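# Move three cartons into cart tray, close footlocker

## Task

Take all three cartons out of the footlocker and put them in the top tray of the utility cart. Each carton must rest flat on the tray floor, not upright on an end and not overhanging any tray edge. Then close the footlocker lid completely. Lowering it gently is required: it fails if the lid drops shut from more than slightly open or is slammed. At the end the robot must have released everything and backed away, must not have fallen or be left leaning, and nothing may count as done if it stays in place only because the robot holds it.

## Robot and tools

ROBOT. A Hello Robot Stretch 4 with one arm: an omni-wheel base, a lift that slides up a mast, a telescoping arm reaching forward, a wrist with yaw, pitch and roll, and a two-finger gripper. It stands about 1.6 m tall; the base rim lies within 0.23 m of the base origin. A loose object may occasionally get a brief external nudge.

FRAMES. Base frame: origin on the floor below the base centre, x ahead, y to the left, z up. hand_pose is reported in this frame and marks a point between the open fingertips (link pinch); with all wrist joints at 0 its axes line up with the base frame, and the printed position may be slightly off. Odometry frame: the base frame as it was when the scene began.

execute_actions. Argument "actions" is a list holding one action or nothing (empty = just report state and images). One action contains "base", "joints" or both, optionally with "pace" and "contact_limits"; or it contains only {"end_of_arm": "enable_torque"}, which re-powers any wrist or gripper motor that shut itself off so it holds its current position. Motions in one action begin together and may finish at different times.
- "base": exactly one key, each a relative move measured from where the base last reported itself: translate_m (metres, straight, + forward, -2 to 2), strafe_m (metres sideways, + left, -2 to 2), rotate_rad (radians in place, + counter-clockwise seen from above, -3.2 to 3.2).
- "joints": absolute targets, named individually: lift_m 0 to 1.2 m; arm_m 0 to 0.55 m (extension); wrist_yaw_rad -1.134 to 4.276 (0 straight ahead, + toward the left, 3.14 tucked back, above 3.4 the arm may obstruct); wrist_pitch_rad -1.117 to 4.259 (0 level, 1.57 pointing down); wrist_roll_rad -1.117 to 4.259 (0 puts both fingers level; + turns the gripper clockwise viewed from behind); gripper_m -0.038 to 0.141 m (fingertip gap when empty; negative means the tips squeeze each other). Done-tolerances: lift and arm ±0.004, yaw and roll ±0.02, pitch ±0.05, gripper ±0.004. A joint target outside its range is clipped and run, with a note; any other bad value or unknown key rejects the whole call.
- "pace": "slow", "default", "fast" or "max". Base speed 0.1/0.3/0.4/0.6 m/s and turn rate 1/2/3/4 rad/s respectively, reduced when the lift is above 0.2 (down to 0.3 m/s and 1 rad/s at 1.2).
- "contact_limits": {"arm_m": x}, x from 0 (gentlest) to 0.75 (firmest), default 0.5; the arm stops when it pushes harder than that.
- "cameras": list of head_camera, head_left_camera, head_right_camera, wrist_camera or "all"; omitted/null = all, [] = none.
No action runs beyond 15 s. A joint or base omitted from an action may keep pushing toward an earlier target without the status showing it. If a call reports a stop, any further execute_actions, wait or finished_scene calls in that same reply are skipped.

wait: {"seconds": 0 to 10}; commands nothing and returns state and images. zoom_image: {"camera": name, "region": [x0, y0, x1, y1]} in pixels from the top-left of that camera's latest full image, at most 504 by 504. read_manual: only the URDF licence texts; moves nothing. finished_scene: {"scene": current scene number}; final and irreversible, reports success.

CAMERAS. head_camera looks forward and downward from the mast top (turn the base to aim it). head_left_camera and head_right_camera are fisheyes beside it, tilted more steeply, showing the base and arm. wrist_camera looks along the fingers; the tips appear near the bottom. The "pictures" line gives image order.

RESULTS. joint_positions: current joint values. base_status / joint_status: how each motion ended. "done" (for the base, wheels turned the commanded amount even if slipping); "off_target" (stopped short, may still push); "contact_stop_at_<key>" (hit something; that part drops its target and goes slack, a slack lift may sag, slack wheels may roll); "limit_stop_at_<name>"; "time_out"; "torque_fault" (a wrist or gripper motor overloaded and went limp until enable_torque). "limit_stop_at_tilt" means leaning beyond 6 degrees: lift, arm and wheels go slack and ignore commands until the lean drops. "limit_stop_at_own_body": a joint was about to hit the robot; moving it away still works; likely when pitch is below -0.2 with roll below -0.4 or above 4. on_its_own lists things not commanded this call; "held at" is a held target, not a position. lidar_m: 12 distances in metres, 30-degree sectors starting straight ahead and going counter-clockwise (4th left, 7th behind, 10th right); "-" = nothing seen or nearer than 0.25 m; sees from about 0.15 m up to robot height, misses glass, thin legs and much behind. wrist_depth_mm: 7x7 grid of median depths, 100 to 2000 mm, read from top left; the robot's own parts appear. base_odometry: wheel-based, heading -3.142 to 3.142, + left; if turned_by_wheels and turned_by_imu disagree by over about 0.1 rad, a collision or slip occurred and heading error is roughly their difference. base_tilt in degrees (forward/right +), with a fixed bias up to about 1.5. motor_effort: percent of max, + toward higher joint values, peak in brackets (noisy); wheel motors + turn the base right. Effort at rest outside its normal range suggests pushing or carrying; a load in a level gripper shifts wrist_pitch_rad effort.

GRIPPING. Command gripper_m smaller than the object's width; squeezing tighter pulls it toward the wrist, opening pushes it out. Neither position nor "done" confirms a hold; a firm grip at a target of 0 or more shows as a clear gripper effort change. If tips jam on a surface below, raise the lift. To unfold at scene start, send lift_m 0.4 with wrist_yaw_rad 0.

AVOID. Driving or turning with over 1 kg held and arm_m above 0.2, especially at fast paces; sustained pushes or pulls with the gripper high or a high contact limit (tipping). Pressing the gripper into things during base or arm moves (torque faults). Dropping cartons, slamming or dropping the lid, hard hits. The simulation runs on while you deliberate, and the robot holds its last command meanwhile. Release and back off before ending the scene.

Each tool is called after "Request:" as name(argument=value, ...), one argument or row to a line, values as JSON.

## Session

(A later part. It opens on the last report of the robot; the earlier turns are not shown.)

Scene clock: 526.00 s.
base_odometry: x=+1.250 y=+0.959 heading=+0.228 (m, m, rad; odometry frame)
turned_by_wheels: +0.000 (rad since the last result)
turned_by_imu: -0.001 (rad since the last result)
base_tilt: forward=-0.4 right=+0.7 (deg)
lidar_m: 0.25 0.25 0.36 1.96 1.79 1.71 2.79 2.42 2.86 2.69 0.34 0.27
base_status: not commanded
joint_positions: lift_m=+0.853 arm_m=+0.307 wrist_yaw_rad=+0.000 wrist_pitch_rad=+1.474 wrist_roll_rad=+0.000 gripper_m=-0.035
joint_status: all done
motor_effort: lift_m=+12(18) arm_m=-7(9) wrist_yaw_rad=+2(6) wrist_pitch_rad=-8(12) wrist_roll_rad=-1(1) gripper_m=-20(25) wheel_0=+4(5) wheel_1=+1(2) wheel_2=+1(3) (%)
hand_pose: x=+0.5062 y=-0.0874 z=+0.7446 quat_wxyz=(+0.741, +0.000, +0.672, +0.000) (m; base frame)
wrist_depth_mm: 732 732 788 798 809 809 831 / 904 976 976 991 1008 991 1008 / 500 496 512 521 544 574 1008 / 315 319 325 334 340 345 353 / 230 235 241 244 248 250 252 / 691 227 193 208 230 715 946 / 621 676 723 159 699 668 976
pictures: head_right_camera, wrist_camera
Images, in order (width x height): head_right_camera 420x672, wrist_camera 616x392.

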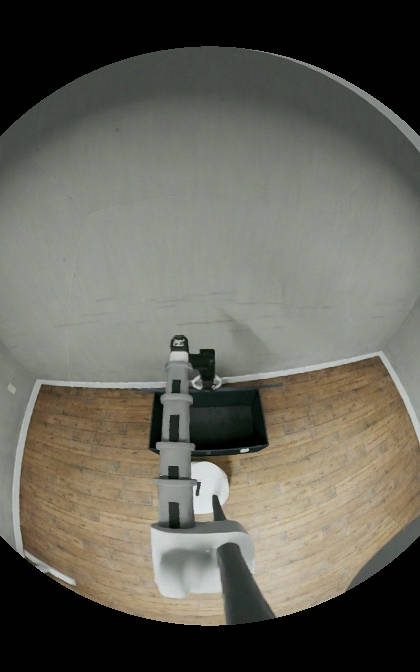

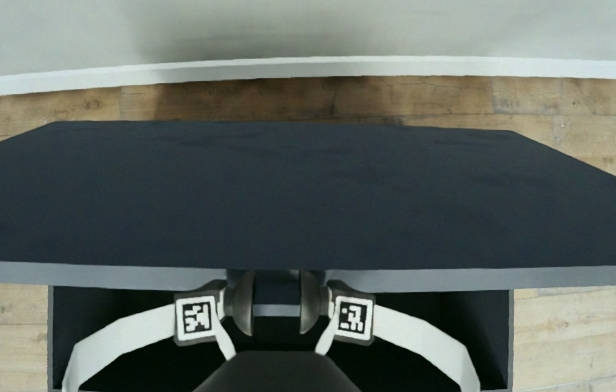

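Request:
execute_actions(
  actions=[
    {"joints":{"lift_m":0.830,"arm_m":0.295,"wrist_pitch_rad":1.57}},
  ],
  cameras=[],
)

Request:
execute_actions(
  actions=[
    {"joints":{"lift_m":0.791,"arm_m":0.246}},
  ],
  cameras=["wrist_camera"],
)

Request:
execute_actions(
  actions=[
    {"joints":{"lift_m":0.747,"arm_m":0.202}},
  ],
  cameras=["wrist_camera","head_right_camera"],
)

Scene clock: 528.97 s.
base_odometry: x=+1.250 y=+0.959 heading=+0.228 (m, m, rad; odometry frame)
turned_by_wheels: +0.000 (rad since the last result)
turned_by_imu: -0.002 (rad since the last result)
base_tilt: forward=-0.4 right=+0.7 (deg)
lidar_m: 0.25 0.25 0.33 1.98 1.76 1.69 2.81 2.43 2.86 2.69 0.33 0.25
base_status: not commanded
joint_positions: lift_m=+0.831 arm_m=+0.296 wrist_yaw_rad=-0.004 wrist_pitch_rad=+1.584 wrist_roll_rad=+0.000 gripper_m=-0.036
joint_status: all done
on_its_own: wrist_pitch_rad is at rest, and its effort (-41) is outside its rest range (-23 to +23)
motor_effort: lift_m=+8(17) arm_m=-5(12) wrist_yaw_rad=+12(13) wrist_pitch_rad=-41(39) wrist_roll_rad=+0(1) gripper_m=-18(24) wheel_0=+3(5) wheel_1=+1(1) wheel_2=-2(3) (%)
hand_pose: x=+0.4625 y=-0.0874 z=+0.7206 quat_wxyz=(+0.702, +0.001, +0.712, -0.001) (m; base frame)
wrist_depth_mm: 891 904 931 917 946 946 946 / 496 488 504 512 525 554 976 / 351 355 359 368 373 384 394 / 273 279 281 286 291 294 300 / 225 229 232 236 238 240 242 / 654 225 194 208 229 691 960 / 904 615 603 169 946 946 976
pictures: none
No camera images: the call's "cameras" was empty. Leave "cameras" out to get every camera's image.

Scene clock: 529.97 s.
base_odometry: x=+1.250 y=+0.959 heading=+0.228 (m, m, rad; odometry frame)
turned_by_wheels: +0.000 (rad since the last result)
turned_by_imu: +0.000 (rad since the last result)
base_tilt: forward=-0.5 right=+0.6 (deg)
lidar_m: 0.25 0.25 0.39 1.98 1.76 1.71 2.77 2.44 2.86 2.71 0.33 0.25
base_status: not commanded
joint_positions: lift_m=+0.792 arm_m=+0.247 wrist_yaw_rad=-0.003 wrist_pitch_rad=+1.579 wrist_roll_rad=+0.000 gripper_m=-0.035
joint_status: all done
on_its_own: wrist_pitch_rad is at rest, and its effort (-26) is outside its rest range (-23 to +23)
motor_effort: lift_m=+11(11) arm_m=-6(6) wrist_yaw_rad=+9(14) wrist_pitch_rad=-26(43) wrist_roll_rad=+0(1) gripper_m=-17(21) wheel_0=+4(3) wheel_1=+0(0) wheel_2=-3(3) (%)
hand_pose: x=+0.4154 y=-0.0874 z=+0.6813 quat_wxyz=(+0.704, +0.001, +0.710, -0.001) (m; base frame)
wrist_depth_mm: 484 492 500 508 525 559 904 / 382 387 392 394 407 421 433 / 306 312 314 315 324 329 338 / 257 262 264 267 272 276 278 / 221 224 227 230 234 235 236 / 603 621 193 208 232 647 931 / 878 699 683 168 917 931 946
pictures: wrist_camera
Images, in order (width x height): wrist_camera 616x392.

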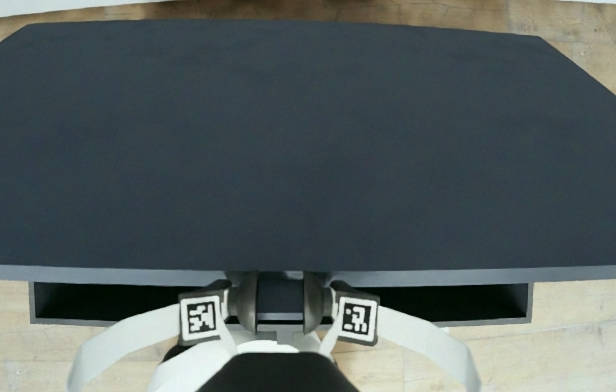

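Scene clock: 531.17 s.
base_odometry: x=+1.250 y=+0.959 heading=+0.228 (m, m, rad; odometry frame)
turned_by_wheels: +0.000 (rad since the last result)
turned_by_imu: -0.001 (rad since the last result)
base_tilt: forward=-0.6 right=+0.8 (deg)
lidar_m: 0.25 0.25 0.36 1.98 1.77 1.73 2.78 2.44 2.86 2.71 0.37 0.25
base_status: not commanded
joint_positions: lift_m=+0.747 arm_m=+0.203 wrist_yaw_rad=-0.003 wrist_pitch_rad=+1.578 wrist_roll_rad=+0.000 gripper_m=-0.035
joint_status: all done
motor_effort: lift_m=+12(12) arm_m=-5(7) wrist_yaw_rad=+10(12) wrist_pitch_rad=-23(34) wrist_roll_rad=-1(2) gripper_m=-21(21) wheel_0=+3(4) wheel_1=+1(1) wheel_2=-3(3) (%)
hand_pose: x=+0.3713 y=-0.0874 z=+0.6372 quat_wxyz=(+0.704, +0.001, +0.710, -0.001) (m; base frame)
wrist_depth_mm: 377 387 389 397 407 421 430 / 325 327 332 336 345 351 359 / 278 282 286 291 296 300 306 / 245 249 253 254 258 263 264 / 220 220 225 227 231 231 235 / 820 530 193 209 181 878 891 / 831 634 640 168 866 866 891
pictures: head_right_camera, wrist_camera
Images, in order (width x height): head_right_camera 420x672, wrist_camera 616x392.

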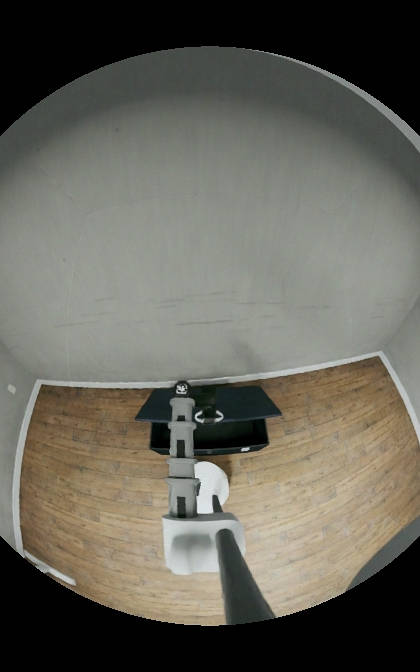

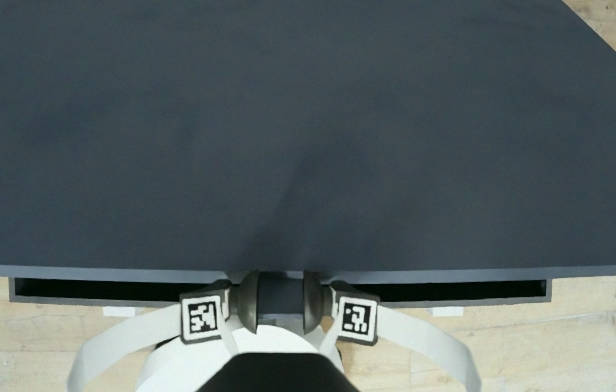

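Request:
execute_actions(
  actions=[
    {"joints":{"lift_m":0.696,"arm_m":0.160}},
  ],
  cameras=[],
)

Request:
execute_actions(
  actions=[
    {"joints":{"lift_m":0.641,"arm_m":0.131}},
  ],
  cameras=["wrist_camera","head_right_camera"],
)

Scene clock: 534.67 s.
base_odometry: x=+1.250 y=+0.959 heading=+0.228 (m, m, rad; odometry frame)
turned_by_wheels: +0.000 (rad since the last result)
turned_by_imu: -0.001 (rad since the last result)
base_tilt: forward=-0.4 right=+0.7 (deg)
lidar_m: 0.25 0.25 0.39 1.99 1.82 1.69 2.78 2.44 2.84 2.70 0.35 0.27
base_status: not commanded
joint_positions: lift_m=+0.696 arm_m=+0.161 wrist_yaw_rad=-0.002 wrist_pitch_rad=+1.576 wrist_roll_rad=+0.000 gripper_m=-0.035
joint_status: all done
motor_effort: lift_m=+13(16) arm_m=-7(11) wrist_yaw_rad=+7(10) wrist_pitch_rad=-17(25) wrist_roll_rad=-2(1) gripper_m=-22(23) wheel_0=+2(3) wheel_1=+0(1) wheel_2=+0(3) (%)
hand_pose: x=+0.3304 y=-0.0874 z=+0.5861 quat_wxyz=(+0.705, +0.001, +0.709, -0.001) (m; base frame)
wrist_depth_mm: 319 324 327 334 340 349 353 / 286 290 294 298 303 312 317 / 259 262 265 267 272 278 282 / 236 237 241 245 248 250 252 / 219 222 223 224 227 233 235 / 778 462 192 207 477 831 831 / 778 585 591 168 809 820 831
pictures: none
No camera images: the call's "cameras" was empty. Leave "cameras" out to get every camera's image.

Scene clock: 535.80 s.
base_odometry: x=+1.250 y=+0.959 heading=+0.228 (m, m, rad; odometry frame)
turned_by_wheels: +0.000 (rad since the last result)
turned_by_imu: -0.001 (rad since the last result)
base_tilt: forward=-0.4 right=+0.6 (deg)
lidar_m: 0.25 0.27 0.37 1.98 1.78 1.70 2.79 2.43 2.85 2.69 0.37 0.26
base_status: not commanded
joint_positions: lift_m=+0.641 arm_m=+0.132 wrist_yaw_rad=-0.002 wrist_pitch_rad=+1.577 wrist_roll_rad=+0.000 gripper_m=-0.035
joint_status: all done
motor_effort: lift_m=+14(14) arm_m=-5(9) wrist_yaw_rad=+9(11) wrist_pitch_rad=-18(34) wrist_roll_rad=-1(0) gripper_m=-22(22) wheel_0=+3(3) wheel_1=+0(0) wheel_2=-3(2) (%)
hand_pose: x=+0.3010 y=-0.0874 z=+0.5311 quat_wxyz=(+0.705, +0.001, +0.709, -0.001) (m; base frame)
wrist_depth_mm: 279 285 287 290 296 301 306 / 263 264 266 272 273 279 282 / 244 245 247 252 255 259 263 / 228 229 233 236 238 243 243 / 216 220 221 224 226 230 231 / 723 723 192 210 759 768 778 / 732 525 530 169 759 778 778
pictures: head_right_camera, wrist_camera
Images, in order (width x height): head_right_camera 420x672, wrist_camera 616x392.

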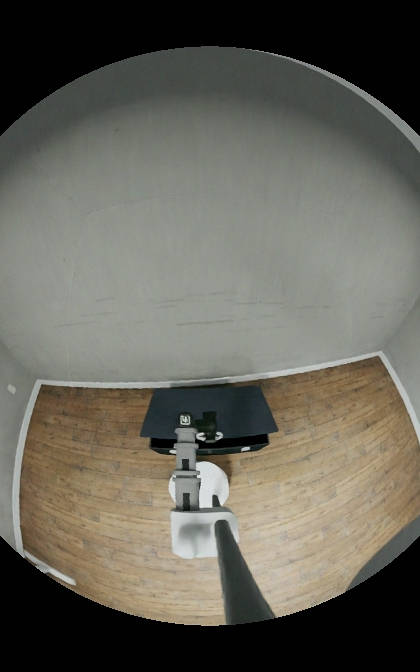

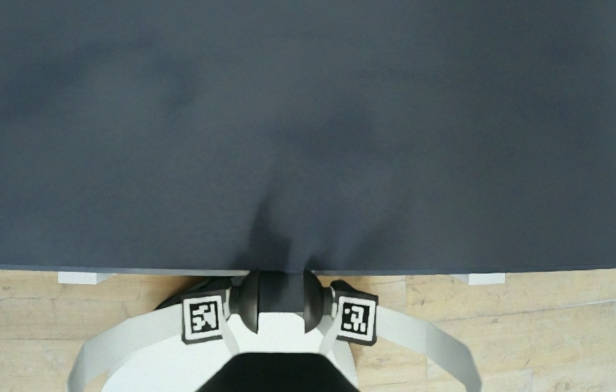

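Request:
execute_actions(
  actions=[
    {"joints":{"lift_m":0.583,"arm_m":0.106}},
  ],
  cameras=[],
)

Request:
execute_actions(
  actions=[
    {"joints":{"lift_m":0.525,"arm_m":0.091}},
  ],
  cameras=["wrist_camera","head_right_camera"],
)

Scene clock: 538.77 s.
base_odometry: x=+1.250 y=+0.959 heading=+0.228 (m, m, rad; odometry frame)
turned_by_wheels: +0.000 (rad since the last result)
turned_by_imu: -0.001 (rad since the last result)
base_tilt: forward=-0.4 right=+0.8 (deg)
lidar_m: 0.25 0.26 0.37 1.97 1.80 1.69 2.79 2.41 2.87 2.71 0.37 0.25
base_status: not commanded
joint_positions: lift_m=+0.583 arm_m=+0.107 wrist_yaw_rad=-0.003 wrist_pitch_rad=+1.577 wrist_roll_rad=+0.000 gripper_m=-0.035
joint_status: all done
motor_effort: lift_m=+14(15) arm_m=-5(12) wrist_yaw_rad=+8(8) wrist_pitch_rad=-21(34) wrist_roll_rad=+0(1) gripper_m=-21(23) wheel_0=+2(3) wheel_1=+0(0) wheel_2=-2(2) (%)
hand_pose: x=+0.2758 y=-0.0874 z=+0.4731 quat_wxyz=(+0.705, +0.001, +0.709, -0.001) (m; base frame)
wrist_depth_mm: 252 256 255 259 265 268 271 / 242 245 248 249 252 256 260 / 230 234 236 240 242 244 249 / 220 224 228 229 232 235 237 / 214 217 219 222 224 228 230 / 661 676 192 208 699 715 715 / 683 473 477 169 707 715 723
pictures: none
No camera images: the call's "cameras" was empty. Leave "cameras" out to get every camera's image.

Scene clock: 539.93 s.
base_odometry: x=+1.250 y=+0.959 heading=+0.228 (m, m, rad; odometry frame)
turned_by_wheels: +0.000 (rad since the last result)
turned_by_imu: +0.000 (rad since the last result)
base_tilt: forward=-0.3 right=+0.8 (deg)
lidar_m: 0.25 0.25 0.36 1.97 1.78 1.71 2.80 2.44 2.86 2.69 0.36 0.25
base_status: not commanded
joint_positions: lift_m=+0.525 arm_m=+0.092 wrist_yaw_rad=-0.002 wrist_pitch_rad=+1.577 wrist_roll_rad=+0.000 gripper_m=-0.035
joint_status: all done
motor_effort: lift_m=+14(14) arm_m=-6(10) wrist_yaw_rad=+7(8) wrist_pitch_rad=-21(25) wrist_roll_rad=-1(1) gripper_m=-24(23) wheel_0=+2(2) wheel_1=+0(0) wheel_2=-1(2) (%)
hand_pose: x=+0.2610 y=-0.0874 z=+0.4150 quat_wxyz=(+0.705, +0.001, +0.709, -0.001) (m; base frame)
wrist_depth_mm: 229 231 234 237 240 244 248 / 224 227 229 232 235 239 242 / 220 222 225 228 230 232 236 / 216 219 220 224 225 229 230 / 212 216 217 220 223 225 228 / 621 473 191 208 647 654 668 / 627 415 421 171 647 654 654
pictures: head_right_camera, wrist_camera
Images, in order (width x height): head_right_camera 420x672, wrist_camera 616x392.

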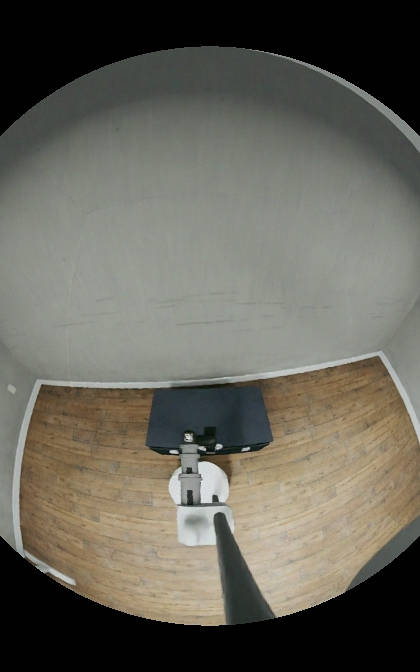

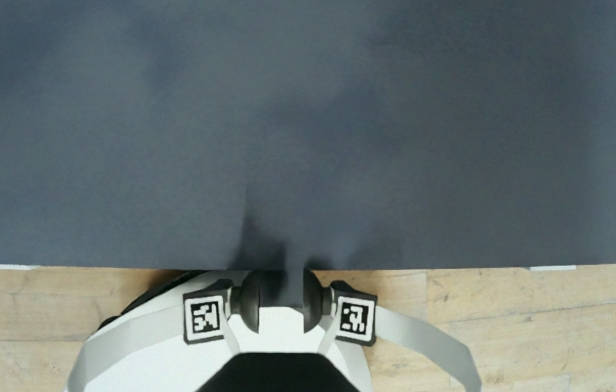

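Request:
execute_actions(
  actions=[
    {"joints":{"lift_m":0.49,"arm_m":0.087},"pace":"slow"},
  ],
  cameras=[],
)

Request:
execute_actions(
  actions=[
    {"joints":{"lift_m":0.47},"pace":"slow"},
  ],
  cameras=["wrist_camera"],
)

Scene clock: 544.70 s.
base_odometry: x=+1.250 y=+0.959 heading=+0.228 (m, m, rad; odometry frame)
turned_by_wheels: +0.000 (rad since the last result)
turned_by_imu: -0.002 (rad since the last result)
base_tilt: forward=-0.6 right=+0.7 (deg)
lidar_m: 0.25 0.25 0.38 1.99 1.78 1.65 2.80 2.42 2.85 2.70 0.37 0.25
base_status: not commanded
joint_positions: lift_m=+0.490 arm_m=+0.088 wrist_yaw_rad=-0.003 wrist_pitch_rad=+1.579 wrist_roll_rad=+0.000 gripper_m=-0.035
joint_status: all done
on_its_own: wrist_pitch_rad is at rest, and its effort (-25) is outside its rest range (-23 to +23)
motor_effort: lift_m=+14(14) arm_m=-6(6) wrist_yaw_rad=+9(9) wrist_pitch_rad=-25(27) wrist_roll_rad=+0(1) gripper_m=-22(23) wheel_0=+2(2) wheel_1=+0(0) wheel_2=-2(2) (%)
hand_pose: x=+0.2563 y=-0.0874 z=+0.3800 quat_wxyz=(+0.704, +0.001, +0.710, -0.001) (m; base frame)
wrist_depth_mm: 218 220 223 225 227 230 233 / 216 217 221 224 227 229 231 / 214 216 220 221 224 227 230 / 213 215 217 221 222 225 228 / 211 214 216 218 221 224 226 / 580 399 193 208 609 615 627 / 574 379 384 158 609 615 621
pictures: none
No camera images: the call's "cameras" was empty. Leave "cameras" out to get every camera's image.

Scene clock: 545.63 s.
base_odometry: x=+1.250 y=+0.959 heading=+0.228 (m, m, rad; odometry frame)
turned_by_wheels: +0.000 (rad since the last result)
turned_by_imu: +0.000 (rad since the last result)
base_tilt: forward=-0.5 right=+0.7 (deg)
lidar_m: 0.25 0.26 0.35 1.97 1.79 1.69 2.79 2.43 2.87 2.68 0.34 0.29
base_status: not commanded
joint_positions: lift_m=+0.470 arm_m=+0.088 wrist_yaw_rad=-0.003 wrist_pitch_rad=+1.578 wrist_roll_rad=+0.000 gripper_m=-0.035
joint_status: all done
motor_effort: lift_m=+14(14) arm_m=-6(6) wrist_yaw_rad=+9(9) wrist_pitch_rad=-22(31) wrist_roll_rad=+0(1) gripper_m=-23(23) wheel_0=+2(2) wheel_1=+0(0) wheel_2=-2(2) (%)
hand_pose: x=+0.2566 y=-0.0874 z=+0.3600 quat_wxyz=(+0.705, +0.001, +0.710, -0.001) (m; base frame)
wrist_depth_mm: 211 214 216 219 221 225 227 / 211 214 216 219 222 224 227 / 212 213 216 217 221 224 225 / 211 213 216 219 220 224 226 / 211 213 216 218 221 224 225 / 564 424 193 208 585 591 597 / 564 364 366 159 591 597 609
pictures: wrist_camera
Images, in order (width x height): wrist_camera 616x392.

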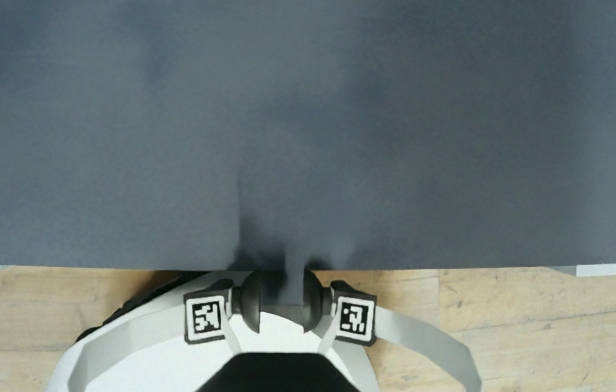

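Request:
execute_actions(
  actions=[
    {"joints":{"lift_m":0.452},"pace":"slow"},
  ],
  cameras=[],
)

Request:
execute_actions(
  actions=[
    {"joints":{"lift_m":0.442},"pace":"slow"},
  ],
  cameras=["head_camera"],
)

Scene clock: 549.03 s.
base_odometry: x=+1.250 y=+0.959 heading=+0.228 (m, m, rad; odometry frame)
turned_by_wheels: +0.000 (rad since the last result)
turned_by_imu: -0.001 (rad since the last result)
base_tilt: forward=-0.5 right=+0.6 (deg)
lidar_m: 0.25 0.25 0.37 1.97 1.79 1.71 2.78 2.41 2.86 2.69 0.34 0.27
base_status: not commanded
joint_positions: lift_m=+0.453 arm_m=+0.088 wrist_yaw_rad=-0.003 wrist_pitch_rad=+1.582 wrist_roll_rad=+0.000 gripper_m=-0.036
joint_status: all done
on_its_own: wrist_pitch_rad is at rest, and its effort (-36) is outside its rest range (-23 to +23)
motor_effort: lift_m=+7(14) arm_m=-5(6) wrist_yaw_rad=+11(12) wrist_pitch_rad=-36(35) wrist_roll_rad=+0(1) gripper_m=-19(24) wheel_0=+3(2) wheel_1=+0(0) wheel_2=-3(3) (%)
hand_pose: x=+0.2552 y=-0.0874 z=+0.3426 quat_wxyz=(+0.703, +0.001, +0.711, -0.001) (m; base frame)
wrist_depth_mm: 206 209 211 213 216 218 220 / 206 209 211 214 217 220 222 / 208 210 213 215 217 220 222 / 208 211 213 216 219 220 224 / 210 212 215 216 220 221 224 / 544 410 193 209 181 574 585 / 544 349 351 167 574 580 591
pictures: none
No camera images: the call's "cameras" was empty. Leave "cameras" out to get every camera's image.

Scene clock: 549.83 s.
base_odometry: x=+1.250 y=+0.959 heading=+0.228 (m, m, rad; odometry frame)
turned_by_wheels: +0.000 (rad since the last result)
turned_by_imu: +0.000 (rad since the last result)
base_tilt: forward=-0.5 right=+0.7 (deg)
lidar_m: 0.26 0.25 0.38 1.98 1.76 1.69 2.78 2.41 2.87 2.70 0.35 0.27
base_status: not commanded
joint_positions: lift_m=+0.447 arm_m=+0.088 wrist_yaw_rad=-0.005 wrist_pitch_rad=+1.585 wrist_roll_rad=+0.000 gripper_m=-0.036
joint_status: lift_m contact_stop (moved -0.006 of -0.011)
on_its_own: lift_m is slack since a contact_stop (your +0.442 is given up); wrist_yaw_rad is at rest, and its effort (+15) is outside its rest range (-13 to +13); wrist_pitch_rad is at rest, and its effort (-43) is outside its rest range (-23 to +23)
motor_effort: lift_m=+13(13) arm_m=-5(5) wrist_yaw_rad=+15(15) wrist_pitch_rad=-43(46) wrist_roll_rad=-1(0) gripper_m=-18(18) wheel_0=+2(2) wheel_1=+0(0) wheel_2=-4(3) (%)
hand_pose: x=+0.2542 y=-0.0874 z=+0.3365 quat_wxyz=(+0.702, +0.002, +0.712, -0.002) (m; base frame)
wrist_depth_mm: 202 205 207 209 213 213 216 / 201 205 208 210 213 215 217 / 203 206 208 211 213 216 217 / 204 206 208 212 214 216 219 / 205 208 210 212 215 218 220 / 549 407 193 221 182 580 585 / 469 342 345 163 569 585 597
pictures: head_camera
Images, in order (width x height): head_camera 420x560.

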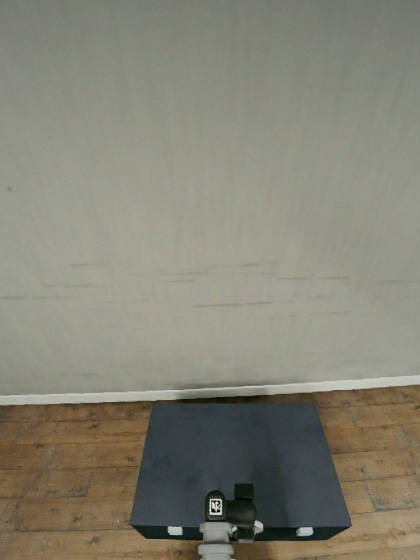

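Closed. Release.

Request:
execute_actions(
  actions=[
    {"joints":{"lift_m":0.456,"gripper_m":0.07}},
  ],
  cameras=["wrist_camera"],
)

Request:
execute_actions(
  actions=[
    {"joints":{"lift_m":0.6},"pace":"fast"},
  ],
  cameras=["wrist_camera"],
)

Request:
execute_actions(
  actions=[
    {"base":{"translate_m":-0.6},"joints":{"arm_m":0.0},"pace":"fast"},
  ],
)

Scene clock: 554.30 s.
base_odometry: x=+1.250 y=+0.959 heading=+0.228 (m, m, rad; odometry frame)
turned_by_wheels: +0.000 (rad since the last result)
turned_by_imu: -0.002 (rad since the last result)
base_tilt: forward=-0.3 right=+0.7 (deg)
lidar_m: 0.25 0.26 0.35 2.00 1.80 1.71 2.78 2.44 2.85 2.68 0.36 0.26
base_status: not commanded
joint_positions: lift_m=+0.456 arm_m=+0.088 wrist_yaw_rad=-0.003 wrist_pitch_rad=+1.578 wrist_roll_rad=+0.000 gripper_m=+0.070
joint_status: all done
motor_effort: lift_m=+15(19) arm_m=-5(4) wrist_yaw_rad=+9(14) wrist_pitch_rad=-23(45) wrist_roll_rad=-1(1) gripper_m=-2(19) wheel_0=+2(2) wheel_1=+0(0) wheel_2=-4(4) (%)
hand_pose: x=+0.2563 y=-0.0874 z=+0.3460 quat_wxyz=(+0.704, +0.001, +0.710, -0.001) (m; base frame)
wrist_depth_mm: 207 210 213 216 218 220 222 / 208 210 213 216 218 221 223 / 208 211 213 216 220 222 224 / 209 211 214 217 219 223 224 / 210 213 214 217 220 223 225 / 554 413 195 364 200 580 591 / 549 349 351 151 580 574 591
pictures: wrist_camera
Images, in order (width x height): wrist_camera 616x392.

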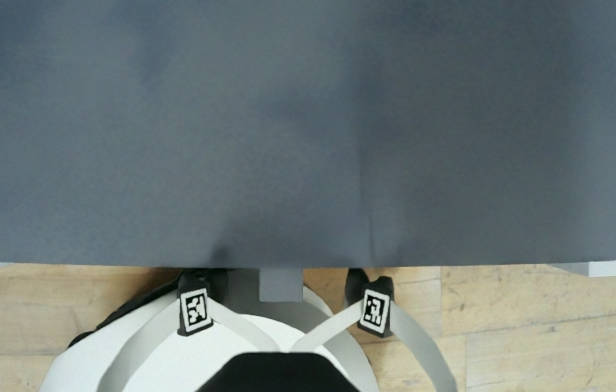

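Scene clock: 555.67 s.
base_odometry: x=+1.250 y=+0.959 heading=+0.228 (m, m, rad; odometry frame)
turned_by_wheels: +0.000 (rad since the last result)
turned_by_imu: +0.000 (rad since the last result)
base_tilt: forward=-0.5 right=+0.7 (deg)
lidar_m: 0.25 0.26 0.38 1.99 1.79 1.69 2.79 2.45 2.87 2.71 0.35 0.27
base_status: not commanded
joint_positions: lift_m=+0.600 arm_m=+0.088 wrist_yaw_rad=+0.000 wrist_pitch_rad=+1.570 wrist_roll_rad=+0.000 gripper_m=+0.070
joint_status: all done
motor_effort: lift_m=+22(24) arm_m=-5(5) wrist_yaw_rad=+3(8) wrist_pitch_rad=-1(25) wrist_roll_rad=+1(2) gripper_m=-1(2) wheel_0=+2(2) wheel_1=+0(0) wheel_2=-2(4) (%)
hand_pose: x=+0.2588 y=-0.0874 z=+0.4893 quat_wxyz=(+0.707, +0.000, +0.707, +0.000) (m; base frame)
wrist_depth_mm: 345 351 351 359 366 370 373 / 345 351 355 359 366 370 375 / 347 353 357 359 364 368 373 / 349 353 357 364 364 370 373 / 683 683 521 368 723 402 732 / 683 530 496 500 199 723 741 / 691 492 492 322 723 732 732
pictures: wrist_camera
Images, in order (width x height): wrist_camera 616x392.

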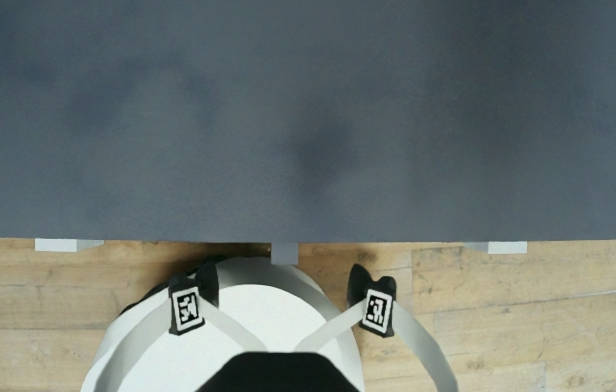

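Scene clock: 558.53 s.
base_odometry: x=+0.665 y=+0.823 heading=+0.228 (m, m, rad; odometry frame)
turned_by_wheels: +0.000 (rad since the last result)
turned_by_imu: -0.001 (rad since the last result)
base_tilt: forward=-0.4 right=+0.7 (deg)
lidar_m: 0.83 0.86 2.04 1.96 1.31 1.60 2.18 2.08 2.01 2.72 2.27 0.86
base_status: done
joint_positions: lift_m=+0.600 arm_m=+0.004 wrist_yaw_rad=+0.000 wrist_pitch_rad=+1.570 wrist_roll_rad=+0.000 gripper_m=+0.070
joint_status: arm_m off_target (ended at +0.004, target +0.000)
joint sent to its limit — the command would take arm_m past its lower limit, so that joint was sent only as far as its limit.
motor_effort: lift_m=+22(22) arm_m=-8(7) wrist_yaw_rad=+2(2) wrist_pitch_rad=+0(1) wrist_roll_rad=+0(0) gripper_m=-3(3) wheel_0=+2(5) wheel_1=+1(6) wheel_2=-1(15) (%)
hand_pose: x=+0.1752 y=-0.0874 z=+0.4894 quat_wxyz=(+0.707, +0.000, +0.707, +0.000) (m; base frame)
wrist_depth_mm: 691 676 707 715 732 723 741 / 683 691 707 707 715 715 741 / 683 691 699 707 715 732 741 / 683 691 707 707 723 732 741 / 683 500 488 500 723 723 750 / 691 488 500 500 198 723 732 / 683 488 492 324 723 732 741
pictures: head_camera, head_left_camera, head_right_camera, wrist_camera
Images, in order (width x height): head_camera 420x560, head_left_camera 420x672, head_right_camera 420x672, wrist_camera 616x392.

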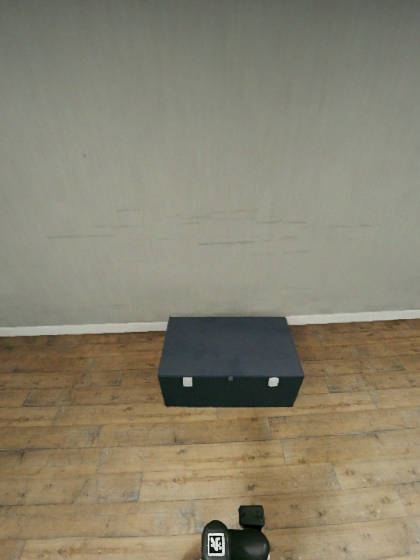

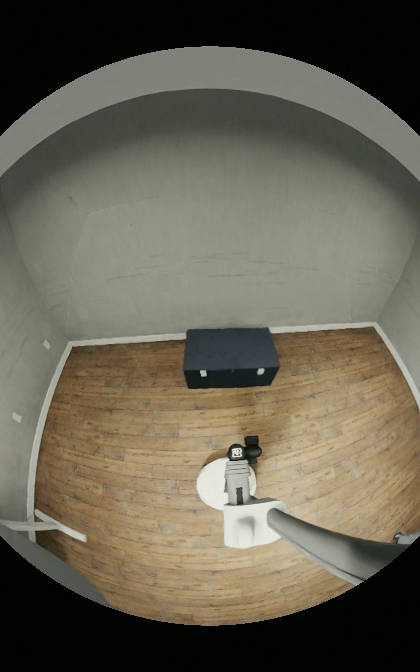

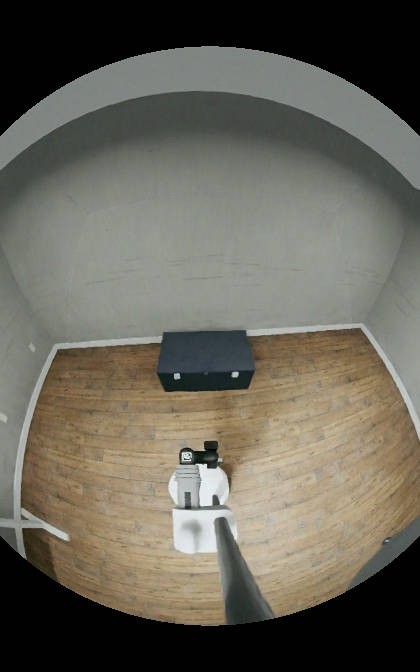

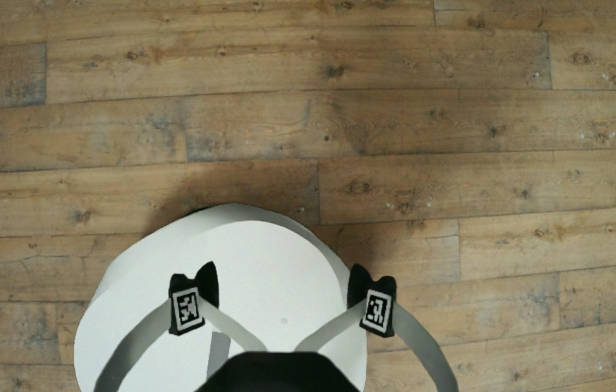

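Request:
execute_actions(
  actions=[
    {"base":{"rotate_rad":-2.15},"pace":"fast"},
  ],
  cameras=["head_camera"],
)

Request:
zoom_image(
  camera="head_camera",
  region=[110, 60, 330, 260],
)

Scene clock: 562.40 s.
base_odometry: x=+0.665 y=+0.823 heading=-1.922 (m, m, rad; odometry frame)
turned_by_wheels: -2.150 (rad since the last result)
turned_by_imu: -2.155 (rad since the last result)
base_tilt: forward=-0.5 right=+0.8 (deg)
lidar_m: 1.98 2.72 2.41 0.89 0.83 0.85 2.00 1.94 1.31 1.53 2.16 2.09
base_status: done
joint_positions: lift_m=+0.600 arm_m=+0.004 wrist_yaw_rad=+0.000 wrist_pitch_rad=+1.570 wrist_roll_rad=+0.000 gripper_m=+0.070
joint_status: not commanded
motor_effort: lift_m=+21(22) arm_m=-8(8) wrist_yaw_rad=+1(1) wrist_pitch_rad=+0(1) wrist_roll_rad=-1(1) gripper_m=-1(2) wheel_0=+0(5) wheel_1=+0(9) wheel_2=+0(3) (%)
hand_pose: x=+0.1752 y=-0.0874 z=+0.4894 quat_wxyz=(+0.707, +0.000, +0.707, +0.000) (m; base frame)
wrist_depth_mm: 676 691 707 707 723 732 723 / 691 699 707 715 715 732 732 / 691 683 707 707 715 723 732 / 683 691 699 707 715 741 741 / 707 496 492 500 723 723 741 / 691 488 492 492 198 723 741 / 691 488 492 325 715 732 732
pictures: head_camera
Images, in order (width x height): head_camera 420x560.

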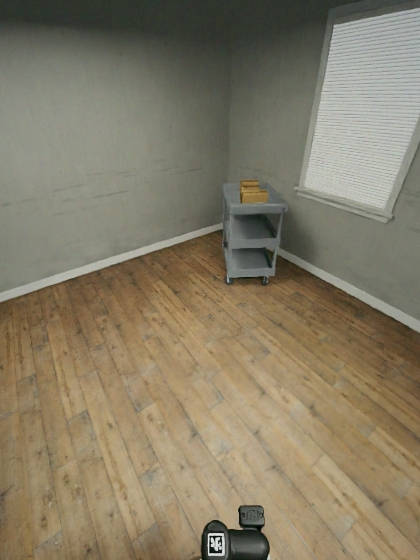

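Region (110, 60, 330, 260) of head_camera's 420x560 image, scaled by 2.291, with more detail than that image has; it fills the top 458 rows of this view, and the rest is white.

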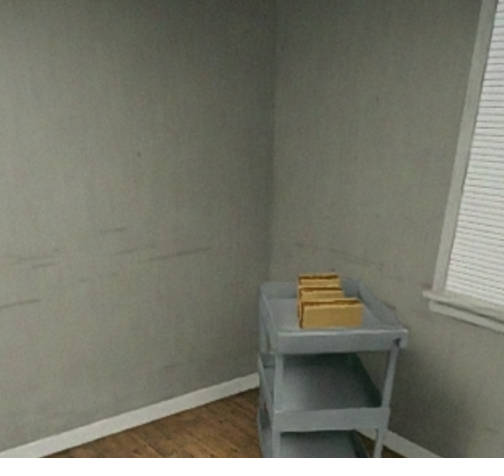

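Request:
finished_scene(
  scene=1,
)

The scene is finished: the task was done.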